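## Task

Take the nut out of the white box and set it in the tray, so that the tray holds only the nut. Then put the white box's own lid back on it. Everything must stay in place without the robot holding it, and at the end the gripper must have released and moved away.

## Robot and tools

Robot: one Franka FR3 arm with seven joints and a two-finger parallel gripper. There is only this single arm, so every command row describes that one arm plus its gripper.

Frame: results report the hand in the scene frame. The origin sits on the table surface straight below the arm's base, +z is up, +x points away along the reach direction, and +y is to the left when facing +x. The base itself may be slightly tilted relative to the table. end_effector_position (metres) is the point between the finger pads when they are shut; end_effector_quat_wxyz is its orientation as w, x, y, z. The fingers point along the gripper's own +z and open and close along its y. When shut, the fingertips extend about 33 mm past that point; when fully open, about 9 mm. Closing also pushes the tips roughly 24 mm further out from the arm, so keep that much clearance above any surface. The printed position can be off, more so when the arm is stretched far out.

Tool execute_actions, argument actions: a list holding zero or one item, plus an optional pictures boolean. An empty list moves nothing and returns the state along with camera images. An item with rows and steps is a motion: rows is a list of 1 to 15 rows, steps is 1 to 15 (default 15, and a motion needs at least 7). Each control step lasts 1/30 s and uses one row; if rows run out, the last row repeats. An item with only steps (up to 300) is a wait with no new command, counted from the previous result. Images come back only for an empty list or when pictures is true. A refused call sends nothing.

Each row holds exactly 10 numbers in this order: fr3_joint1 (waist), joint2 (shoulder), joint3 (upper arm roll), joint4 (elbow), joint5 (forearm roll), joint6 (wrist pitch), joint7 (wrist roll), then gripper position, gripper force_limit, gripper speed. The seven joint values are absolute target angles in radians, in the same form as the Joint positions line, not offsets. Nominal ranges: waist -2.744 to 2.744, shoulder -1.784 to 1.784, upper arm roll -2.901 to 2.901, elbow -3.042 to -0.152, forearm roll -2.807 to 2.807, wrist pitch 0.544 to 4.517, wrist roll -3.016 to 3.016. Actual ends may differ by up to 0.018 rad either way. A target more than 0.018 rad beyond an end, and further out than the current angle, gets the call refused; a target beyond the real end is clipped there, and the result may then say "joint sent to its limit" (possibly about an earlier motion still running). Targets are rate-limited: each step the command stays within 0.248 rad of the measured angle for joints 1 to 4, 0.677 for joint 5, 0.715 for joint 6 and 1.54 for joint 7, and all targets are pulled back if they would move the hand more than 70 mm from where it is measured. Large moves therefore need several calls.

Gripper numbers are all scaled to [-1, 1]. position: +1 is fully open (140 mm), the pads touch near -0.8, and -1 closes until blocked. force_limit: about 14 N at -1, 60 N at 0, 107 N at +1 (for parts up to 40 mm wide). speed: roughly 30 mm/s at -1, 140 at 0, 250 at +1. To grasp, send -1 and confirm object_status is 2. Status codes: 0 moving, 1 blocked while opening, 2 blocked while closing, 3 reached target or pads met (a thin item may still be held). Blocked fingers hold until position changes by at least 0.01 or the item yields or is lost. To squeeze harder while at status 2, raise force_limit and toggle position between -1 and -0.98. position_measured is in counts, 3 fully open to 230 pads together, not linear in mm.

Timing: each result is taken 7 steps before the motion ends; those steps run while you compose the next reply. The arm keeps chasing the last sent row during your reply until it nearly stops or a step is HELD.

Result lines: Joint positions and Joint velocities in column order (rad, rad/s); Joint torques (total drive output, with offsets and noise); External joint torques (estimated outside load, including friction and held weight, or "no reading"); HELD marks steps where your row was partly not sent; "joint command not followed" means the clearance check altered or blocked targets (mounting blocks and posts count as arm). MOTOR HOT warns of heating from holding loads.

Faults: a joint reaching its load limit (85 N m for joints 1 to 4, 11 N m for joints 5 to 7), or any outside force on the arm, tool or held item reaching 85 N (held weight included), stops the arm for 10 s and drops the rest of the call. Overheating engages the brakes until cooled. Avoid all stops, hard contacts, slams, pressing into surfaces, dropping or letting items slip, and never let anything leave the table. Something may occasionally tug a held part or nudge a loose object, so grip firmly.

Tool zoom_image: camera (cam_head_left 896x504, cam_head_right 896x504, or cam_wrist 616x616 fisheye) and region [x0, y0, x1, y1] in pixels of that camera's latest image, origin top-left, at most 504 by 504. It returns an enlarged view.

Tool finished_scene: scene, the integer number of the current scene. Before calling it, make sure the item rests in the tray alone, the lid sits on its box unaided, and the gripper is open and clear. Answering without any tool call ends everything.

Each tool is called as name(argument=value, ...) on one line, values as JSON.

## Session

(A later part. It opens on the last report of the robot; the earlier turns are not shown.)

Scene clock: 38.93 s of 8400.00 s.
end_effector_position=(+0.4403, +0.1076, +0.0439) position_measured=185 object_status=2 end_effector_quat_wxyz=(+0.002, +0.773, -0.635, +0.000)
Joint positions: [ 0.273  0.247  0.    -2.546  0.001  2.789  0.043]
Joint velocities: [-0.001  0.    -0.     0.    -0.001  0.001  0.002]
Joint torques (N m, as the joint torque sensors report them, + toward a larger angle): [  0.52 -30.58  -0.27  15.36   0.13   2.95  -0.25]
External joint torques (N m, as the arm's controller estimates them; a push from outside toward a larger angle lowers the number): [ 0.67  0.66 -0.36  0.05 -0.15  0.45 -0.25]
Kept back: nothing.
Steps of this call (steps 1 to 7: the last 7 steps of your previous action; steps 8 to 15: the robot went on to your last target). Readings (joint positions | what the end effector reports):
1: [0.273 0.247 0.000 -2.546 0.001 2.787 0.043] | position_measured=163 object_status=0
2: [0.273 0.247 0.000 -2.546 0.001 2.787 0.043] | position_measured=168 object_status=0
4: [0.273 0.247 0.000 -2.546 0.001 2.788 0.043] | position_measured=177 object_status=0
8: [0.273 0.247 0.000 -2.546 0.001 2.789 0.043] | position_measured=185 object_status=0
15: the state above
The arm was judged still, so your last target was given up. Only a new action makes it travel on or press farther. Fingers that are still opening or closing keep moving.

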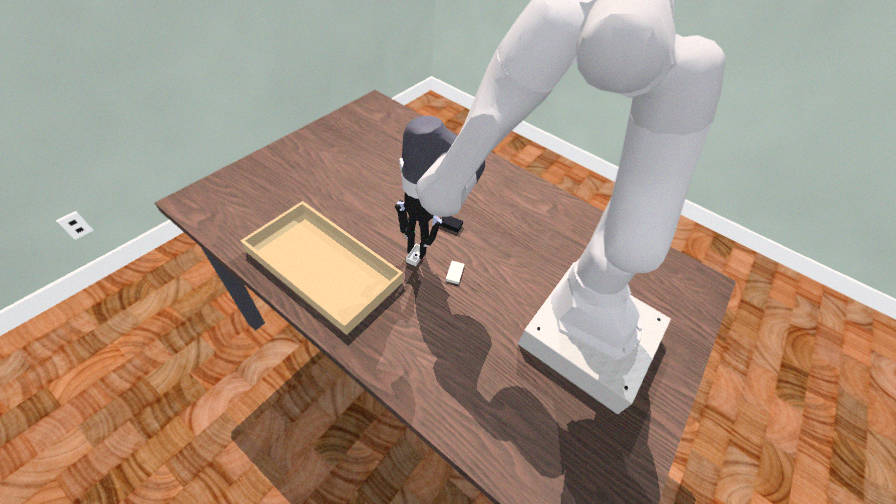

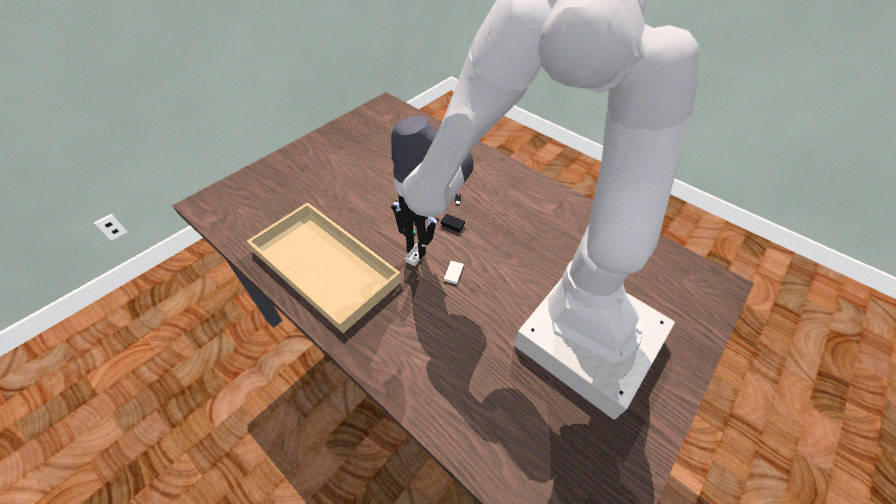

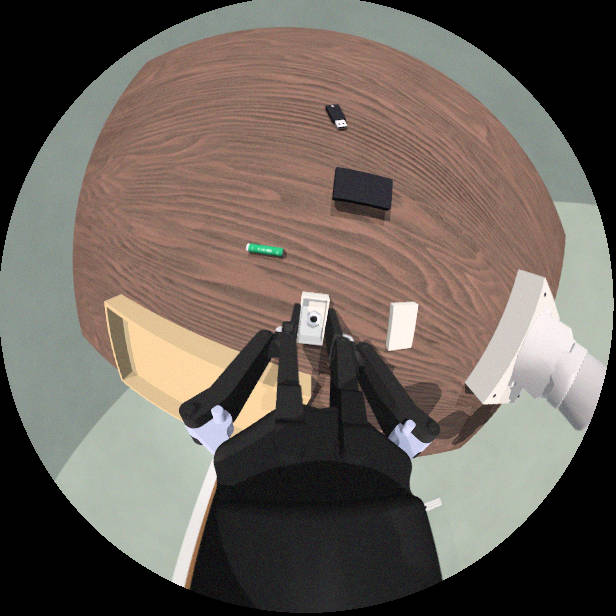

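execute_actions(actions=[{"rows":[[0.272,0.248,0,-2.544,0,2.792,0.04,-0.3,-0.5,0],[0.272,0.248,0,-2.544,0,2.792,0.04,-0.3,-0.5,0],[0.272,0.248,0,-2.544,0,2.792,0.04,-0.3,-0.5,0],[0.272,0.23,0,-2.546,0,2.776,0.04,-0.3,-0.5,0],[0.272,0.215,0,-2.548,0,2.762,0.04,-0.3,-0.5,0],[0.272,0.2,0,-2.549,0,2.748,0.04,-0.3,-0.5,0],[0.272,0.19,0,-2.55,0,2.74,0.04,-0.3,-0.5,0],[0.272,0.19,0,-2.55,0,2.74,0.04,-0.3,-0.5,0],[0.272,0.19,0,-2.55,0,2.74,0.5,-0.3,-0.5,0],[0.272,0.19,0,-2.55,0,2.74,1.0,-0.56,-0.5,0],[0.272,0.19,0,-2.55,0,2.74,1.615,-0.56,-0.5,0]],"steps":15}])

execute_actions(actions=[{"steps":40}])

execute_actions(actions=[{"rows":[[0.272,0.195,0,-2.55,0,2.745,1.615,-0.56,-0.5,0],[0.272,0.2,0,-2.549,0,2.749,1.615,-0.56,-0.5,0],[0.272,0.205,0,-2.549,0,2.753,1.615,-0.56,-0.5,0],[0.272,0.21,0,-2.548,0,2.758,1.615,-0.56,-0.5,0],[0.272,0.215,0,-2.548,0,2.762,1.615,-0.56,-0.5,0],[0.272,0.22,0,-2.547,0,2.767,1.615,-0.56,-0.5,0],[0.272,0.225,0,-2.547,0,2.771,1.615,-0.56,-0.5,0],[0.272,0.23,0,-2.546,0,2.776,1.615,-0.56,-0.5,0],[0.272,0.235,0,-2.546,0,2.78,1.615,-0.56,-0.5,0],[0.272,0.24,0,-2.545,0,2.785,1.615,-0.56,-0.5,0],[0.272,0.245,0,-2.545,0,2.789,1.615,-0.56,-0.5,0]],"steps":15}])

execute_actions(actions=[{"steps":15}], pictures=true)

zoom_image(camera="cam_wrist", region=[260, 260, 370, 360])

Scene clock: 40.07 s of 8400.00 s.
end_effector_position=(+0.4446, +0.1087, +0.0584) position_measured=167 object_status=0 end_effector_quat_wxyz=(-0.003, +0.773, -0.635, +0.004)
Joint positions: [ 0.273  0.208  0.    -2.549  0.001  2.766  0.043]
Joint velocities: [ 0.001 -0.281 -0.002  0.001 -0.    -0.127  0.   ]
Joint torques (N m, as the joint torque sensors report them, + toward a larger angle): [  0.65 -28.17  -0.08  14.29   0.15   1.76  -0.14]
External joint torques (N m, as the arm's controller estimates them; a push from outside toward a larger angle lowers the number): [ 0.79 -1.42 -0.13 -0.56 -0.16 -0.4  -0.14]
Steps of this call (steps 1 to 26: nothing new was sent; steps 27 to 34: the first 8 steps of this action). Readings (joint positions | what the end effector reports):
27: [0.273 0.247 0.000 -2.546 0.001 2.789 0.043] | position_measured=185 object_status=0
28: [0.273 0.247 0.000 -2.546 0.001 2.789 0.043] | position_measured=185 object_status=0
30: [0.273 0.245 0.000 -2.546 0.001 2.788 0.043] | position_measured=168 object_status=0
34: the state above

Scene clock: 41.40 s of 8400.00 s.
end_effector_position=(+0.4430, +0.1083, +0.0641) position_measured=200 object_status=3 end_effector_quat_wxyz=(+0.002, -0.110, +0.994, -0.001)
Joint positions: [ 0.273  0.191  0.    -2.548  0.001  2.742  1.589]
Joint velocities: [-0.     0.001 -0.     0.001  0.001 -0.     0.075]
Joint torques (N m, as the joint torque sensors report them, + toward a larger angle): [  1.11 -30.53   0.27  14.52   0.24   2.13   0.12]
External joint torques (N m, as the arm's controller estimates them; a push from outside toward a larger angle lowers the number): [ 1.28 -0.27  0.25 -1.6  -0.09 -0.3   0.12]
Kept back: nothing.
Steps of this call (steps 1 to 7: the last 7 steps of your previous action; steps 8 to 40: the robot went on to your last target). Readings (joint positions | what the end effector reports):
1: [0.273 0.201 0.000 -2.548 0.001 2.762 0.081] | position_measured=167 object_status=0
2: [0.273 0.196 0.000 -2.548 0.001 2.759 0.165] | position_measured=167 object_status=0
4: [0.273 0.192 0.000 -2.548 0.001 2.754 0.439] | position_measured=180 object_status=0
8: [0.273 0.191 0.000 -2.548 0.001 2.748 0.855] | position_measured=200 object_status=0
40: the state above

Scene clock: 41.67 s of 8400.00 s.
end_effector_position=(+0.4390, +0.1073, +0.0537) position_measured=200 object_status=3 end_effector_quat_wxyz=(-0.003, -0.104, +0.995, -0.002)
Joint positions: [ 0.273  0.217  0.    -2.548  0.001  2.758  1.602]
Joint velocities: [-0.001  0.151 -0.     0.003 -0.001  0.096  0.031]
Joint torques (N m, as the joint torque sensors report them, + toward a larger angle): [  0.7  -29.93  -0.67  17.57   0.21   2.91   0.08]
External joint torques (N m, as the arm's controller estimates them; a push from outside toward a larger angle lowers the number): [ 0.8   1.45 -0.78  1.74 -0.1   0.52  0.08]
Steps of this call (steps 1 to 8: the first 8 steps of this action). Readings (joint positions | what the end effector reports):
1: [0.273 0.192 0.000 -2.548 0.001 2.743 1.591] | position_measured=200 object_status=3
2: [0.273 0.193 0.000 -2.548 0.001 2.743 1.593] | position_measured=200 object_status=3
4: [0.273 0.198 0.000 -2.548 0.001 2.747 1.597] | position_measured=200 object_status=3
8: the state above

Scene clock: 42.17 s of 8400.00 s.
end_effector_position=(+0.4442, +0.1085, +0.0500) position_measured=200 object_status=3 end_effector_quat_wxyz=(+0.004, -0.100, +0.995, -0.001)
Joint positions: [ 0.273  0.233  0.    -2.544  0.001  2.783  1.61 ]
Joint velocities: [-0.     0.002 -0.    -0.    -0.001  0.01   0.006]
Joint torques (N m, as the joint torque sensors report them, + toward a larger angle): [ -0.28 -24.23  -0.33  12.94   0.2    3.18   0.06]
External joint torques (N m, as the arm's controller estimates them; a push from outside toward a larger angle lowers the number): [-0.18  6.79 -0.45 -2.55 -0.1   0.75  0.06]
Kept back: nothing.
Steps of this call (steps 1 to 7: the last 7 steps of your previous action; steps 8 to 15: the robot went on to your last target). Readings (joint positions | what the end effector reports):
1: [0.273 0.222 0.000 -2.548 0.001 2.761 1.603] | position_measured=200 object_status=3
2: [0.273 0.227 0.000 -2.548 0.001 2.765 1.604] | position_measured=200 object_status=3
4: [0.273 0.230 0.000 -2.545 0.001 2.771 1.606] | position_measured=200 object_status=3
8: [0.273 0.232 0.000 -2.544 0.001 2.778 1.608] | position_measured=200 object_status=3
15: the state above

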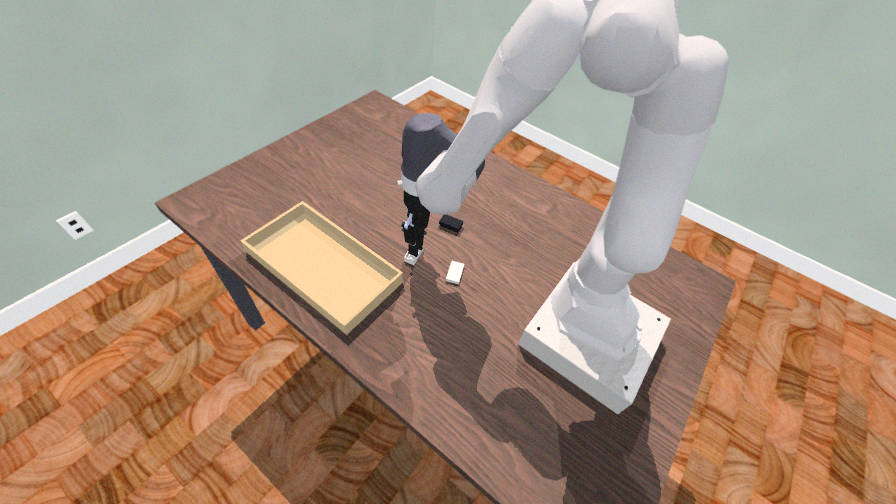

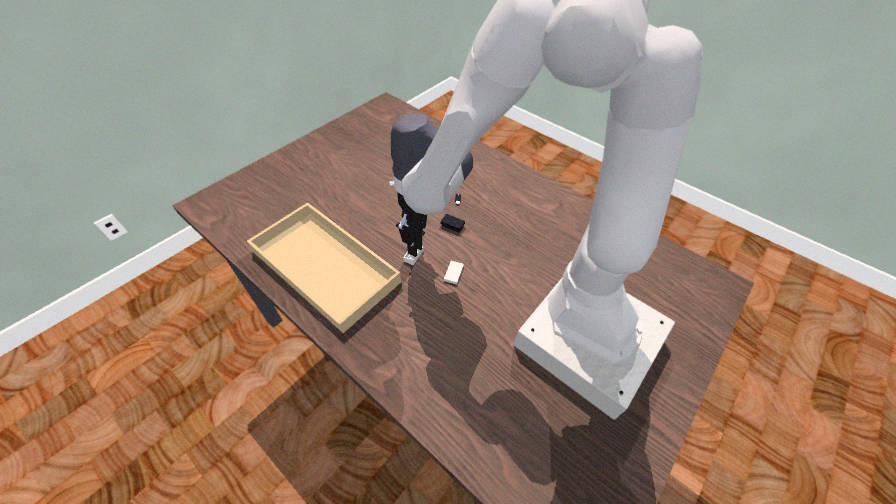

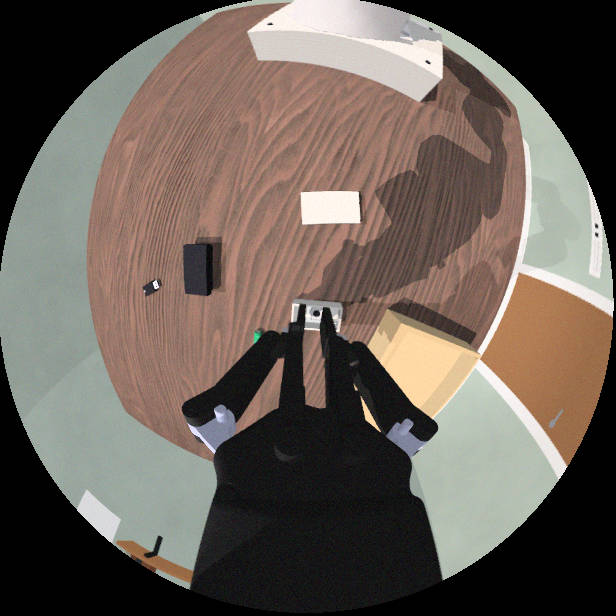

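Region (260, 260, 370, 360) of cam_wrist's 616x616 image, scaled by 4.582, with more detail than that image has; it fills the top 458 rows of this view, and the rest is white.

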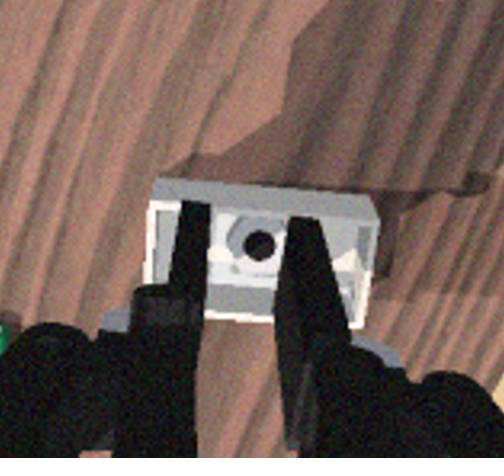

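execute_actions(actions=[{"rows":[[0.272,0.22,0,-2.546,0,2.77,1.615,-0.56,-0.5,0],[0.272,0.2,0,-2.549,0,2.75,1.615,-0.56,-0.5,0],[0.272,0.185,0,-2.55,0,2.735,1.615,-0.56,-0.5,0],[0.272,0.185,0,-2.55,0,2.735,1.615,-0.56,-0.5,0],[0.272,0.185,0,-2.55,0,2.735,1.1,-0.1,-0.5,0.5],[0.272,0.19,0,-2.54,0,2.73,0.6,-0.1,-0.5,0.5],[0.272,0.195,0,-2.53,0,2.728,0.04,-0.1,-0.5,0.5]],"steps":15}])

execute_actions(actions=[{"steps":40}])

execute_actions(actions=[{"rows":[[0.272,0.21,0,-2.528,0,2.742,0.04,-0.1,-0.5,0],[0.272,0.225,0,-2.527,0,2.756,0.04,-0.1,-0.5,0],[0.272,0.24,0,-2.525,0,2.77,0.04,-0.1,-0.5,0],[0.272,0.258,0,-2.524,0,2.785,0.04,-0.1,-0.5,0],[0.272,0.258,0,-2.524,0,2.785,0.04,-0.1,-0.5,0],[0.272,0.258,0,-2.524,0,2.785,0.04,-0.1,-0.5,0],[0.272,0.258,0,-2.524,0,2.785,0.04,-0.1,-0.5,0],[0.272,0.258,0,-2.524,0,2.785,0.04,-1,-0.3,0]],"steps":15}])

execute_actions(actions=[{"steps":15}], pictures=true)

Scene clock: 43.37 s of 8400.00 s.
end_effector_position=(+0.4504, +0.1101, +0.0672) position_measured=171 object_status=0 end_effector_quat_wxyz=(+0.009, -0.297, +0.955, -0.002)
Joint positions: [ 0.273  0.192  0.    -2.538  0.001  2.748  1.207]
Joint velocities: [-0.001  0.    -0.001  0.101  0.001 -0.093 -3.853]
Joint torques (N m, as the joint torque sensors report them, + toward a larger angle): [  0.43 -27.91  -0.57  15.82   0.27   1.9   -1.15]
External joint torques (N m, as the arm's controller estimates them; a push from outside toward a larger angle lowers the number): [ 0.59  1.89 -0.61  0.8  -0.05 -0.36 -1.2 ]
Steps of this call (steps 1 to 15: the robot went on to your last target; steps 16 to 28: nothing new was sent; steps 29 to 36: the first 8 steps of this action). Readings (joint positions | what the end effector reports):
29: [0.273 0.232 0.000 -2.544 0.001 2.783 1.611] | position_measured=200 object_status=3
30: [0.273 0.226 0.000 -2.546 0.001 2.778 1.611] | position_measured=200 object_status=3
32: [0.273 0.206 0.000 -2.548 0.001 2.764 1.611] | position_measured=200 object_status=3
36: the state above

Scene clock: 44.70 s of 8400.00 s.
end_effector_position=(+0.4488, +0.1097, +0.0673) position_measured=141 object_status=3 end_effector_quat_wxyz=(-0.002, +0.768, -0.640, +0.003)
Joint positions: [ 0.273  0.193  0.    -2.532  0.001  2.73   0.058]
Joint velocities: [-0.001 -0.001 -0.    -0.    -0.    -0.001 -0.047]
Joint torques (N m, as the joint torque sensors report them, + toward a larger angle): [  0.46 -29.61  -0.45  16.91   0.21   2.26  -0.24]
External joint torques (N m, as the arm's controller estimates them; a push from outside toward a larger angle lowers the number): [ 0.63  1.08 -0.47  0.46 -0.12 -0.25 -0.24]
Kept back: nothing.
Steps of this call (steps 1 to 7: the last 7 steps of your previous action; steps 8 to 40: the robot went on to your last target). Readings (joint positions | what the end effector reports):
1: [0.273 0.192 0.000 -2.536 0.001 2.745 1.087] | position_measured=160 object_status=0
2: [0.273 0.193 0.000 -2.534 0.001 2.742 0.978] | position_measured=150 object_status=0
4: [0.273 0.193 0.000 -2.533 0.001 2.739 0.794] | position_measured=141 object_status=0
8: [0.273 0.193 0.000 -2.532 0.001 2.734 0.528] | position_measured=141 object_status=0
40: the state above

Scene clock: 44.97 s of 8400.00 s.
end_effector_position=(+0.4431, +0.1083, +0.0445) position_measured=141 object_status=0 end_effector_quat_wxyz=(+0.006, +0.771, -0.637, -0.003)
Joint positions: [ 0.273  0.254  0.    -2.526  0.001  2.766  0.049]
Joint velocities: [-0.001  0.082 -0.001 -0.    -0.001  0.087 -0.019]
Joint torques (N m, as the joint torque sensors report them, + toward a larger angle): [ -0.22 -31.96   0.08  16.05   0.21   3.31  -0.17]
External joint torques (N m, as the arm's controller estimates them; a push from outside toward a larger angle lowers the number): [-0.11  2.46 -0.06 -1.07 -0.08  0.57 -0.17]
Steps of this call (steps 1 to 8: the first 8 steps of this action). Readings (joint positions | what the end effector reports):
1: [0.273 0.195 0.000 -2.531 0.001 2.732 0.056] | position_measured=141 object_status=3
2: [0.273 0.201 0.000 -2.529 0.001 2.736 0.055] | position_measured=141 object_status=3
4: [0.273 0.222 0.000 -2.526 0.001 2.749 0.053] | position_measured=141 object_status=3
8: the state above

Scene clock: 45.47 s of 8400.00 s.
end_effector_position=(+0.4471, +0.1092, +0.0447) position_measured=187 object_status=2 end_effector_quat_wxyz=(+0.001, +0.772, -0.635, +0.001)
Joint positions: [ 0.273  0.257  0.    -2.525  0.001  2.782  0.044]
Joint velocities: [ 0.    -0.    -0.001 -0.    -0.     0.005 -0.004]
Joint torques (N m, as the joint torque sensors report them, + toward a larger angle): [ -0.13 -31.02  -0.69  15.58   0.1    2.98  -0.34]
External joint torques (N m, as the arm's controller estimates them; a push from outside toward a larger angle lowers the number): [ 0.    0.69 -0.8   0.1  -0.19  0.48 -0.34]
Kept back: nothing.
Steps of this call (steps 1 to 7: the last 7 steps of your previous action; steps 8 to 15: the robot went on to your last target). Readings (joint positions | what the end effector reports):
1: [0.273 0.256 0.000 -2.526 0.001 2.769 0.049] | position_measured=147 object_status=0
2: [0.273 0.257 0.000 -2.526 0.001 2.771 0.048] | position_measured=154 object_status=0
4: [0.273 0.257 0.000 -2.526 0.001 2.775 0.047] | position_measured=170 object_status=0
8: [0.273 0.257 0.000 -2.525 0.001 2.779 0.046] | position_measured=186 object_status=0
15: the state above

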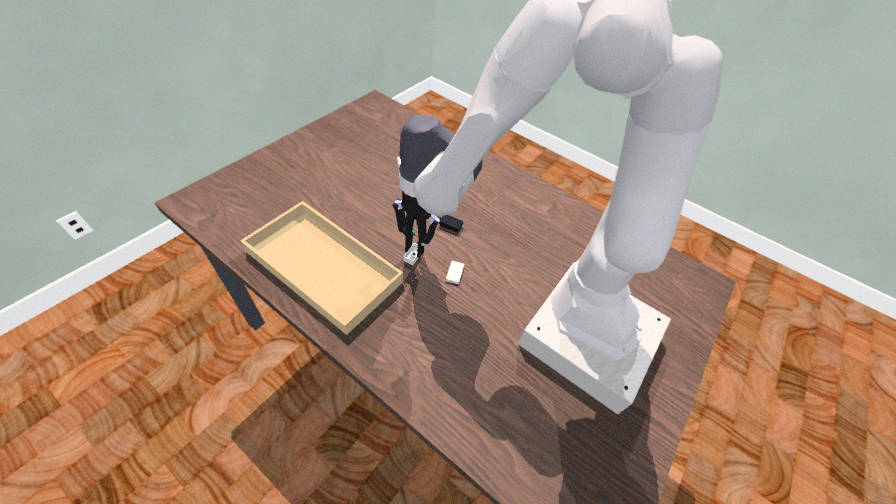

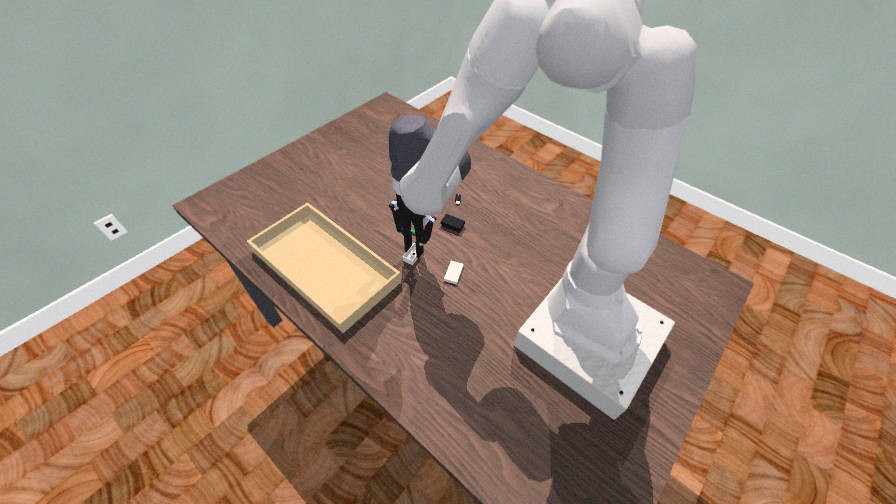

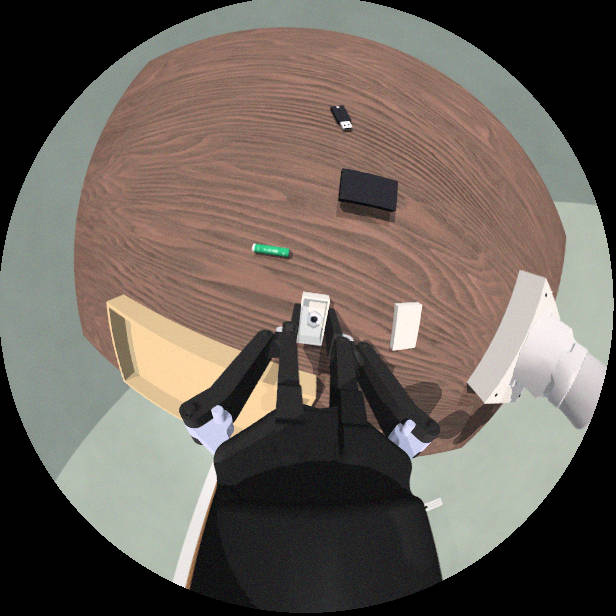

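execute_actions(actions=[{"rows":[[0.272,0.245,0,-2.526,0,2.775,0.04,-1,-0.3,0],[0.272,0.235,0,-2.527,0,2.765,0.04,-1,-0.3,0],[0.272,0.225,0,-2.527,0,2.756,0.04,-1,-0.3,0],[0.272,0.225,0,-2.527,0,2.756,0.3,-1,-0.3,0],[0.272,0.225,0,-2.527,0,2.756,0.6,-1,-0.3,0],[0.272,0.225,0,-2.527,0,2.756,0.9,-1,-0.3,0],[0.272,0.225,0,-2.527,0,2.756,1.2,-1,-0.3,0],[0.272,0.225,0,-2.527,0,2.756,1.545,-1,-0.3,0]],"steps":15}])

execute_actions(actions=[{"steps":35}])

execute_actions(actions=[{"rows":[[0.272,0.24,0,-2.526,0,2.77,1.545,-1,-0.3,0],[0.272,0.255,0,-2.525,0,2.783,1.545,-1,-0.3,0],[0.272,0.255,0,-2.525,0,2.783,1.545,-1,-0.3,0],[0.272,0.255,0,-2.525,0,2.783,1.545,-1,-0.3,0],[0.272,0.255,0,-2.525,0,2.783,1.545,-1,-0.3,0],[0.272,0.255,0,-2.525,0,2.783,1.545,-1,-0.3,0],[0.272,0.255,0,-2.525,0,2.783,1.545,-1,-0.3,0],[0.272,0.255,0,-2.525,0,2.783,1.545,-0.1,-0.3,0]],"steps":15}])

Scene clock: 46.20 s of 8400.00 s.
end_effector_position=(+0.4515, +0.1104, +0.0566) position_measured=187 object_status=2 end_effector_quat_wxyz=(+0.005, -0.644, +0.765, -0.004)
Joint positions: [ 0.273  0.227  0.    -2.527  0.001  2.765  0.41 ]
Joint velocities: [-0.001 -0.021 -0.001 -0.001  0.    -0.037  3.747]
Joint torques (N m, as the joint torque sensors report them, + toward a larger angle): [  0.25 -30.8   -0.52  13.93   0.13   2.04   0.77]
External joint torques (N m, as the arm's controller estimates them; a push from outside toward a larger angle lowers the number): [ 0.35 -0.55 -0.62 -1.33 -0.18 -0.36  0.77]
Steps of this call (steps 1 to 14: the robot went on to your last target; steps 15 to 22: the first 8 steps of this action). Readings (joint positions | what the end effector reports):
15: [0.273 0.255 0.000 -2.526 0.001 2.781 0.044] | position_measured=187 object_status=2
16: [0.273 0.252 0.000 -2.526 0.001 2.779 0.044] | position_measured=187 object_status=2
18: [0.273 0.239 0.000 -2.527 0.001 2.772 0.064] | position_measured=187 object_status=2
22: the state above

Scene clock: 47.37 s of 8400.00 s.
end_effector_position=(+0.4496, +0.1099, +0.0562) position_measured=187 object_status=2 end_effector_quat_wxyz=(+0.003, -0.146, +0.989, -0.001)
Joint positions: [ 0.273  0.227  0.    -2.527  0.001  2.758  1.517]
Joint velocities: [ 0.001  0.001 -0.     0.     0.    -0.     0.081]
Joint torques (N m, as the joint torque sensors report them, + toward a larger angle): [ -0.12 -32.21  -0.39  14.52   0.22   2.18   0.11]
External joint torques (N m, as the arm's controller estimates them; a push from outside toward a larger angle lowers the number): [-0.1  -1.02 -0.58 -1.4  -0.09 -0.26  0.12]
Kept back: nothing.
Steps of this call (steps 1 to 7: the last 7 steps of your previous action; steps 8 to 35: the robot went on to your last target). Readings (joint positions | what the end effector reports):
1: [0.273 0.227 0.000 -2.527 0.001 2.764 0.527] | position_measured=187 object_status=2
2: [0.273 0.227 0.000 -2.527 0.001 2.763 0.633] | position_measured=187 object_status=2
4: [0.273 0.227 0.000 -2.527 0.001 2.762 0.812] | position_measured=187 object_status=2
8: [0.273 0.227 0.000 -2.527 0.001 2.760 1.071] | position_measured=187 object_status=2
35: the state above

Scene clock: 47.63 s of 8400.00 s.
end_effector_position=(+0.4461, +0.1090, +0.0456) position_measured=187 object_status=0 end_effector_quat_wxyz=(-0.001, -0.139, +0.990, -0.002)
Joint positions: [ 0.273  0.254  0.    -2.525  0.001  2.775  1.532]
Joint velocities: [-0.001  0.01  -0.     0.    -0.     0.032  0.035]
Joint torques (N m, as the joint torque sensors report them, + toward a larger angle): [  0.06 -31.4   -0.05  13.93   0.15   2.99   0.09]
External joint torques (N m, as the arm's controller estimates them; a push from outside toward a larger angle lowers the number): [ 0.14  0.83 -0.22 -1.95 -0.14  0.52  0.09]
Steps of this call (steps 1 to 8: the first 8 steps of this action). Readings (joint positions | what the end effector reports):
1: [0.273 0.228 0.000 -2.526 0.001 2.760 1.520] | position_measured=187 object_status=2
2: [0.273 0.233 0.000 -2.526 0.001 2.764 1.522] | position_measured=187 object_status=2
4: [0.273 0.245 0.000 -2.525 0.001 2.769 1.526] | position_measured=187 object_status=2
8: the state above

execute_actions(actions=[{"rows":[[0.272,0.2,0,-2.527,0,2.73,1.545,-0.1,-0.3,0],[0.272,0.12,0,-2.53,0,2.655,1.545,-0.1,-0.3,0],[0.272,0.05,0,-2.53,0,2.58,1.545,-0.1,-0.3,0],[0.272,0.05,0,-2.53,0,2.58,1.545,-0.1,-0.3,0],[0.272,0.14,0,-2.41,0,2.46,1.545,-0.1,-0.3,0],[0.272,0.22,0,-2.29,0,2.34,1.545,-0.1,-0.3,0],[0.272,0.31,0,-2.16,0,2.21,1.545,-0.1,-0.3,0],[0.272,0.40,0,-2.04,0,2.09,1.545,-0.1,-0.3,0],[0.272,0.49,0,-1.92,0,1.97,1.545,-0.1,-0.3,0],[0.272,0.58,0,-1.80,0,1.85,1.545,-0.1,-0.3,0],[0.272,0.66,0,-1.67,0,1.72,1.545,-0.1,-0.3,0],[0.272,0.751,0,-1.551,0,1.602,1.545,-0.1,-0.3,0]],"steps":15}])

execute_actions(actions=[{"steps":60}], pictures=true)

Scene clock: 48.60 s of 8400.00 s.
end_effector_position=(+0.5054, +0.1239, +0.1156) position_measured=141 object_status=3 end_effector_quat_wxyz=(-0.016, -0.134, +0.991, -0.003)
Joint positions: [ 0.273  0.223  0.    -2.289  0.     2.479  1.541]
Joint velocities: [-0.     1.519  0.002  2.043 -0.001 -1.753  0.002]
Joint torques (N m, as the joint torque sensors report them, + toward a larger angle): [  1.02 -22.36  -0.16  -1.8    0.49  -2.15   0.02]
External joint torques (N m, as the arm's controller estimates them; a push from outside toward a larger angle lowers the number): [ 0.84  1.55 -0.53  1.4   0.29 -0.9   0.01]
Steps of this call (steps 1 to 7: the last 7 steps of your previous action; steps 8 to 15: the robot went on to your last target; steps 16 to 21: nothing new was sent; steps 22 to 29: the first 8 steps of this action). Readings (joint positions | what the end effector reports):
22: [0.273 0.247 0.000 -2.527 0.001 2.773 1.541] | position_measured=141 object_status=3
23: [0.273 0.224 0.000 -2.533 0.001 2.752 1.541] | position_measured=141 object_status=3
25: [0.273 0.138 0.000 -2.536 0.001 2.696 1.541] | position_measured=141 object_status=3
29: the state above

Scene clock: 50.60 s of 8400.00 s.
end_effector_position=(+0.4654, +0.1141, +0.0882) position_measured=141 object_status=3 end_effector_quat_wxyz=(-0.340, -0.125, +0.931, -0.037)
Joint positions: [ 0.273  0.75   0.    -1.553  0.     1.604  1.542]
Joint velocities: [-0.     0.     0.     0.001  0.001  0.     0.001]
Joint torques (N m, as the joint torque sensors report them, + toward a larger angle): [ -0.29 -48.41  -0.06  20.29   0.54  -0.07   0.12]
External joint torques (N m, as the arm's controller estimates them; a push from outside toward a larger angle lowers the number): [-0.16  0.77 -0.63  0.29 -0.07 -0.37  0.1 ]
Kept back: nothing.
Steps of this call (steps 1 to 7: the last 7 steps of your previous action; steps 8 to 45: the robot went on to your last target; steps 46 to 60: nothing new was sent). Readings (joint positions | what the end effector reports):
1: [0.273 0.270 0.000 -2.233 0.000 2.425 1.541] | position_measured=141 object_status=3
2: [0.273 0.312 0.000 -2.190 0.000 2.373 1.541] | position_measured=141 object_status=3
4: [0.273 0.381 0.000 -2.122 0.000 2.273 1.541] | position_measured=141 object_status=3
8: [0.273 0.535 0.000 -1.960 0.000 2.056 1.541] | position_measured=141 object_status=3
60: the state above
The arm was judged still, so your last target was given up. Only a new action makes it travel on or press farther. Fingers that are still opening or closing keep moving.

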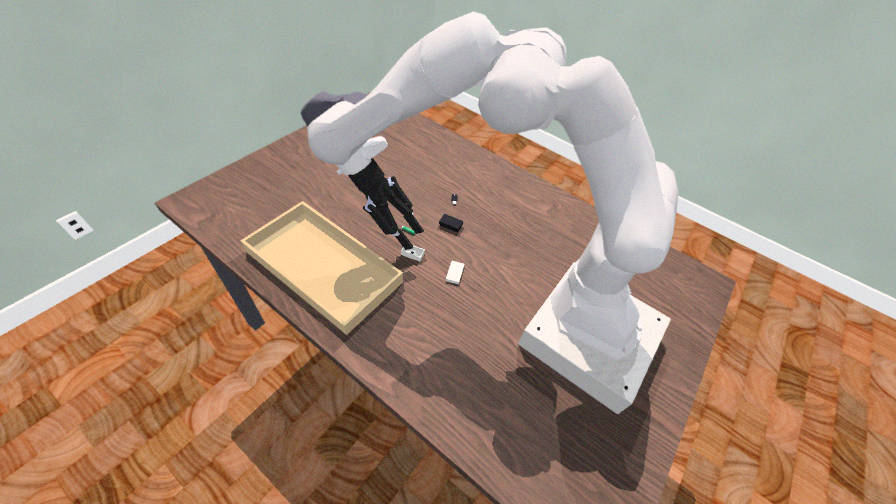

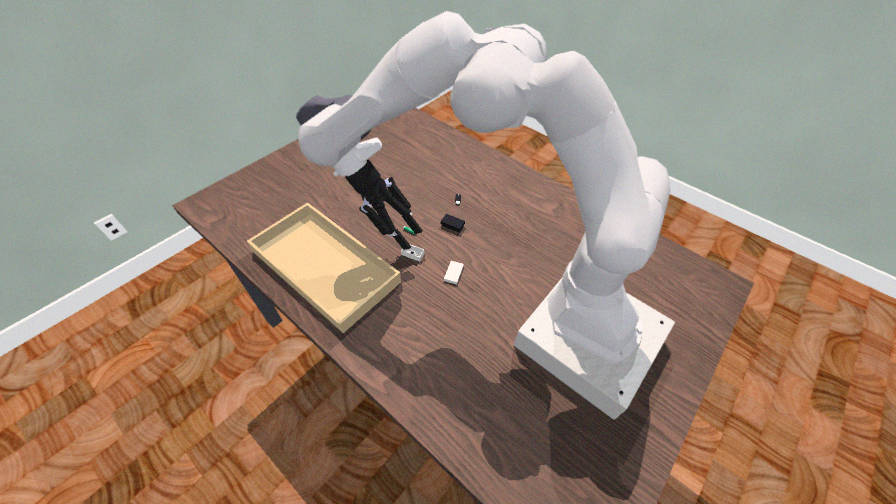

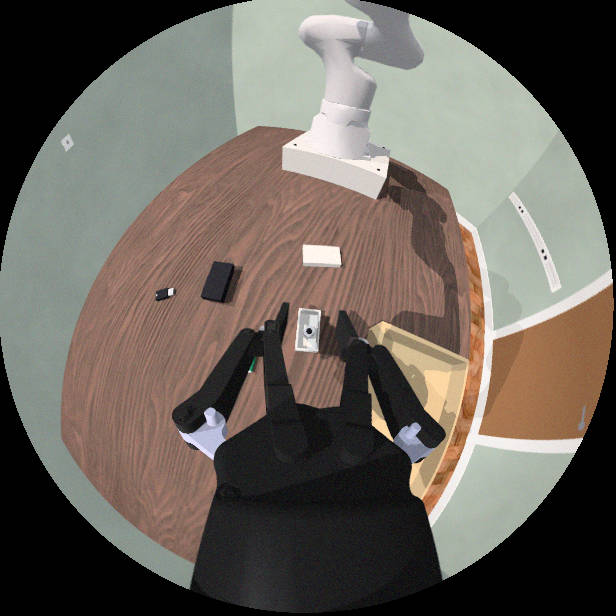

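execute_actions(actions=[{"rows":[[0.272,0.77,0,-1.547,0,1.616,1.545,-0.1,-0.3,0],[0.272,0.79,0,-1.542,0,1.631,1.545,-0.1,-0.3,0],[0.272,0.81,0,-1.537,0,1.646,1.545,-0.1,-0.3,0],[0.272,0.83,0,-1.532,0,1.661,1.545,-0.1,-0.3,0],[0.272,0.845,0,-1.528,0,1.673,1.545,-0.1,-0.3,0],[0.272,0.856,0,-1.525,0,1.682,1.545,-0.1,-0.3,0]],"steps":15}])

execute_actions(actions=[{"steps":15}], pictures=true)

Scene clock: 51.40 s of 8400.00 s.
end_effector_position=(+0.4591, +0.1124, +0.0411) position_measured=141 object_status=3 end_effector_quat_wxyz=(-0.350, -0.125, +0.927, -0.038)
Joint positions: [ 0.273  0.843  0.    -1.531  0.     1.653  1.542]
Joint velocities: [-0.     0.319  0.001  0.     0.001  0.149  0.001]
Joint torques (N m, as the joint torque sensors report them, + toward a larger angle): [ -0.09 -58.54  -0.15  21.42   0.53   1.05   0.17]
External joint torques (N m, as the arm's controller estimates them; a push from outside toward a larger angle lowers the number): [ 0.11  1.37 -0.81 -1.91 -0.1   0.56  0.15]
Steps of this call (steps 1 to 16: nothing new was sent; steps 17 to 24: the first 8 steps of this action). Readings (joint positions | what the end effector reports):
17: [0.273 0.752 0.000 -1.551 0.000 1.606 1.542] | position_measured=141 object_status=3
18: [0.273 0.758 0.000 -1.547 0.000 1.609 1.542] | position_measured=141 object_status=3
20: [0.273 0.782 0.000 -1.538 0.000 1.623 1.542] | position_measured=141 object_status=3
24: the state above

Scene clock: 51.90 s of 8400.00 s.
end_effector_position=(+0.4634, +0.1134, +0.0317) position_measured=141 object_status=3 end_effector_quat_wxyz=(-0.343, -0.125, +0.930, -0.037)
Joint positions: [ 0.273  0.857  0.    -1.527  0.     1.678  1.542]
Joint velocities: [ 0.    -0.    -0.    -0.001 -0.     0.009 -0.001]
Joint torques (N m, as the joint torque sensors report them, + toward a larger angle): [  0.11 -50.8    0.29  18.84   0.56   0.61   0.11]
External joint torques (N m, as the arm's controller estimates them; a push from outside toward a larger angle lowers the number): [ 0.3  -0.7  -0.3  -0.16  0.01  0.36  0.09]
Kept back: nothing.
Steps of this call (steps 1 to 7: the last 7 steps of your previous action; steps 8 to 15: the robot went on to your last target). Readings (joint positions | what the end effector reports):
1: [0.273 0.852 0.000 -1.531 0.000 1.657 1.542] | position_measured=141 object_status=3
2: [0.273 0.857 0.000 -1.531 0.000 1.661 1.542] | position_measured=141 object_status=3
4: [0.273 0.860 0.000 -1.530 0.000 1.667 1.542] | position_measured=141 object_status=3
8: [0.273 0.858 0.000 -1.528 0.000 1.674 1.542] | position_measured=141 object_status=3
15: the state above

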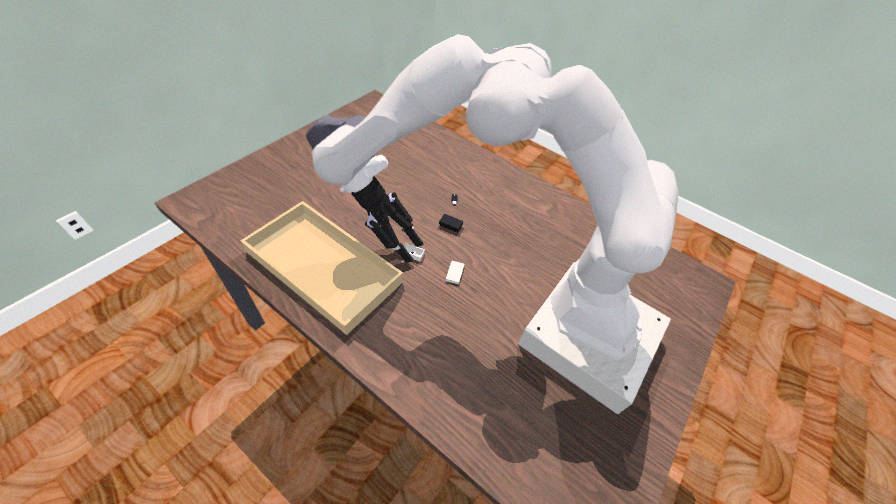

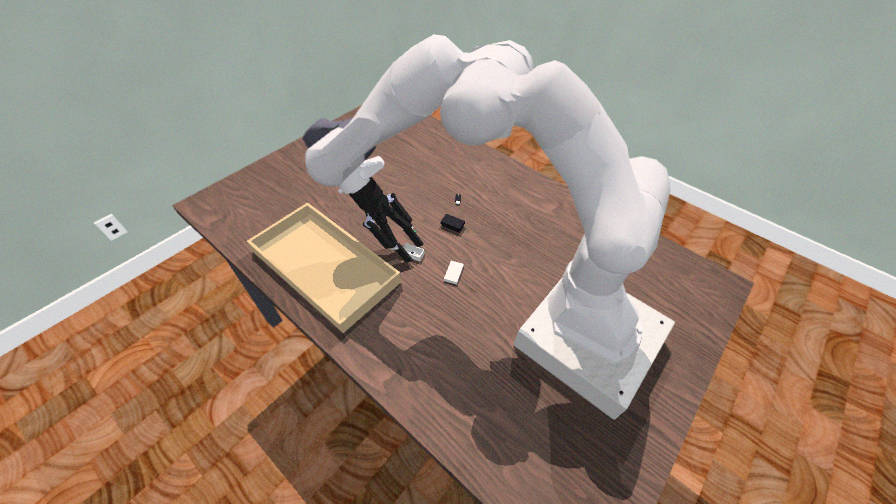

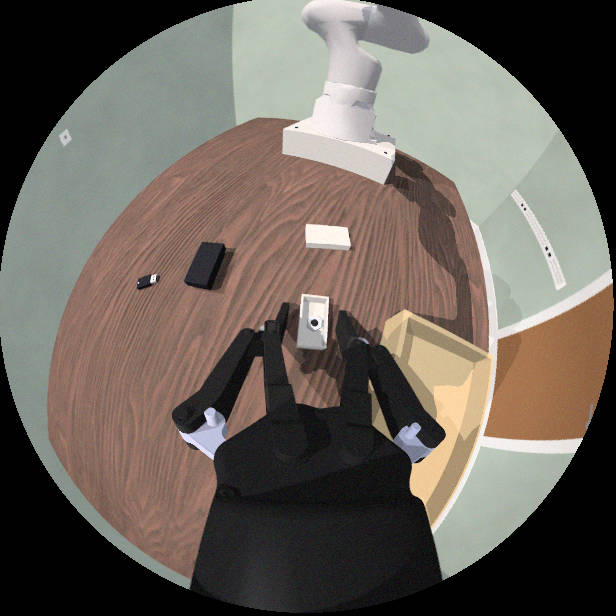

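execute_actions(actions=[{"rows":[[0.272,0.853,0,-1.525,0,1.68,1.545,-1,-0.2,0]],"steps":15}])

execute_actions(actions=[{"rows":[[0.272,0.84,0,-1.528,0,1.67,1.545,-1,-0.2,0],[0.272,0.81,0,-1.537,0,1.646,1.545,-1,-0.2,0],[0.272,0.78,0,-1.545,0,1.624,1.545,-1,-0.2,0],[0.272,0.74,0,-1.555,0,1.595,1.545,-1,-0.2,0],[0.272,0.70,0,-1.56,0,1.56,1.545,-1,-0.2,0],[0.272,0.65,0,-1.57,0,1.52,1.545,-1,-0.2,0],[0.272,0.60,0,-1.58,0,1.48,1.545,-1,-0.2,0]],"steps":15}])

execute_actions(actions=[{"steps":20}], pictures=true)

Scene clock: 52.67 s of 8400.00 s.
end_effector_position=(+0.4652, +0.1137, +0.0333) position_measured=186 object_status=0 end_effector_quat_wxyz=(-0.341, -0.125, +0.931, -0.037)
Joint positions: [ 0.272  0.854  0.    -1.526  0.     1.679  1.542]
Joint velocities: [-0.    -0.001  0.    -0.001 -0.001  0.     0.001]
Joint torques (N m, as the joint torque sensors report them, + toward a larger angle): [  0.37 -50.2    0.08  18.84   0.57   0.43   0.07]
External joint torques (N m, as the arm's controller estimates them; a push from outside toward a larger angle lowers the number): [ 0.61 -0.45 -0.46 -0.03  0.02  0.18  0.05]
Steps of this call (steps 1 to 15: the robot went on to your last target; steps 16 to 23: the first 8 steps of this action). Readings (joint positions | what the end effector reports):
16: [0.273 0.857 0.000 -1.527 0.000 1.679 1.542] | position_measured=141 object_status=0
17: [0.272 0.856 0.000 -1.527 0.000 1.679 1.542] | position_measured=147 object_status=0
19: [0.272 0.855 0.000 -1.527 0.000 1.679 1.542] | position_measured=162 object_status=0
23: the state above

Scene clock: 53.17 s of 8400.00 s.
end_effector_position=(+0.4696, +0.1150, +0.1180) position_measured=187 object_status=2 end_effector_quat_wxyz=(-0.328, -0.126, +0.935, -0.036)
Joint positions: [ 0.272  0.687  0.    -1.57   0.     1.582  1.542]
Joint velocities: [-0.001 -1.07   0.001 -0.091  0.001 -0.595 -0.   ]
Joint torques (N m, as the joint torque sensors report them, + toward a larger angle): [  0.49 -46.07   0.09  17.59   0.62   0.38   0.12]
External joint torques (N m, as the arm's controller estimates them; a push from outside toward a larger angle lowers the number): [ 0.65 -1.44 -0.43 -2.75  0.   -0.48  0.1 ]
Steps of this call (steps 1 to 7: the last 7 steps of your previous action; steps 8 to 15: the first 8 steps of this action). Readings (joint positions | what the end effector reports):
8: [0.272 0.853 0.000 -1.527 0.000 1.678 1.542] | position_measured=187 object_status=2
9: [0.272 0.847 0.000 -1.531 0.000 1.674 1.542] | position_measured=187 object_status=2
11: [0.272 0.815 0.000 -1.546 0.000 1.654 1.542] | position_measured=187 object_status=2
15: the state above

Scene clock: 53.83 s of 8400.00 s.
end_effector_position=(+0.4591, +0.1126, +0.1707) position_measured=187 object_status=2 end_effector_quat_wxyz=(-0.338, -0.125, +0.932, -0.037)
Joint positions: [ 0.272  0.6    0.    -1.579  0.     1.485  1.542]
Joint velocities: [-0.001  0.     0.     0.002 -0.    -0.011 -0.   ]
Joint torques (N m, as the joint torque sensors report them, + toward a larger angle): [  0.17 -46.3   -0.06  19.04   0.72   0.05   0.09]
External joint torques (N m, as the arm's controller estimates them; a push from outside toward a larger angle lowers the number): [ 0.33  0.61 -0.48 -2.03  0.05 -0.26  0.08]
Kept back: nothing.
Steps of this call (steps 1 to 7: the last 7 steps of your previous action; steps 8 to 20: the robot went on to your last target). Readings (joint positions | what the end effector reports):
1: [0.272 0.654 0.000 -1.570 0.000 1.565 1.542] | position_measured=187 object_status=2
2: [0.272 0.627 0.000 -1.570 0.000 1.550 1.542] | position_measured=187 object_status=2
4: [0.272 0.598 0.000 -1.569 0.000 1.529 1.542] | position_measured=187 object_status=2
8: [0.272 0.593 0.000 -1.573 0.000 1.504 1.542] | position_measured=187 object_status=2
20: the state above

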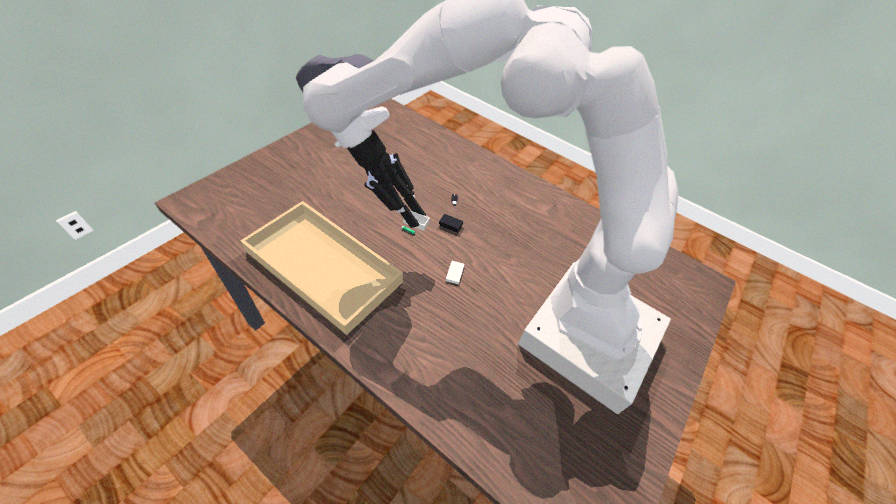

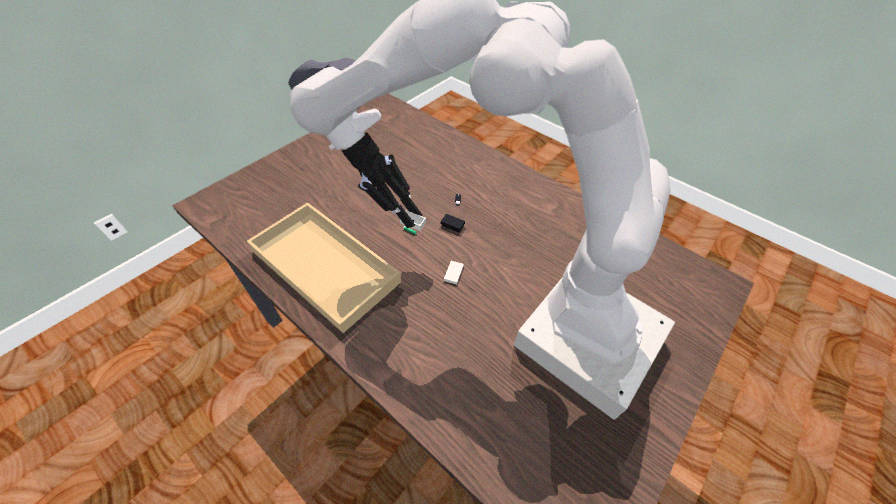

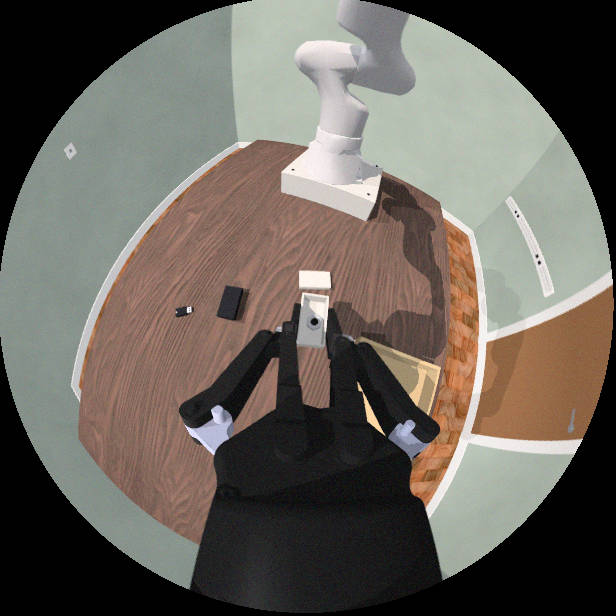

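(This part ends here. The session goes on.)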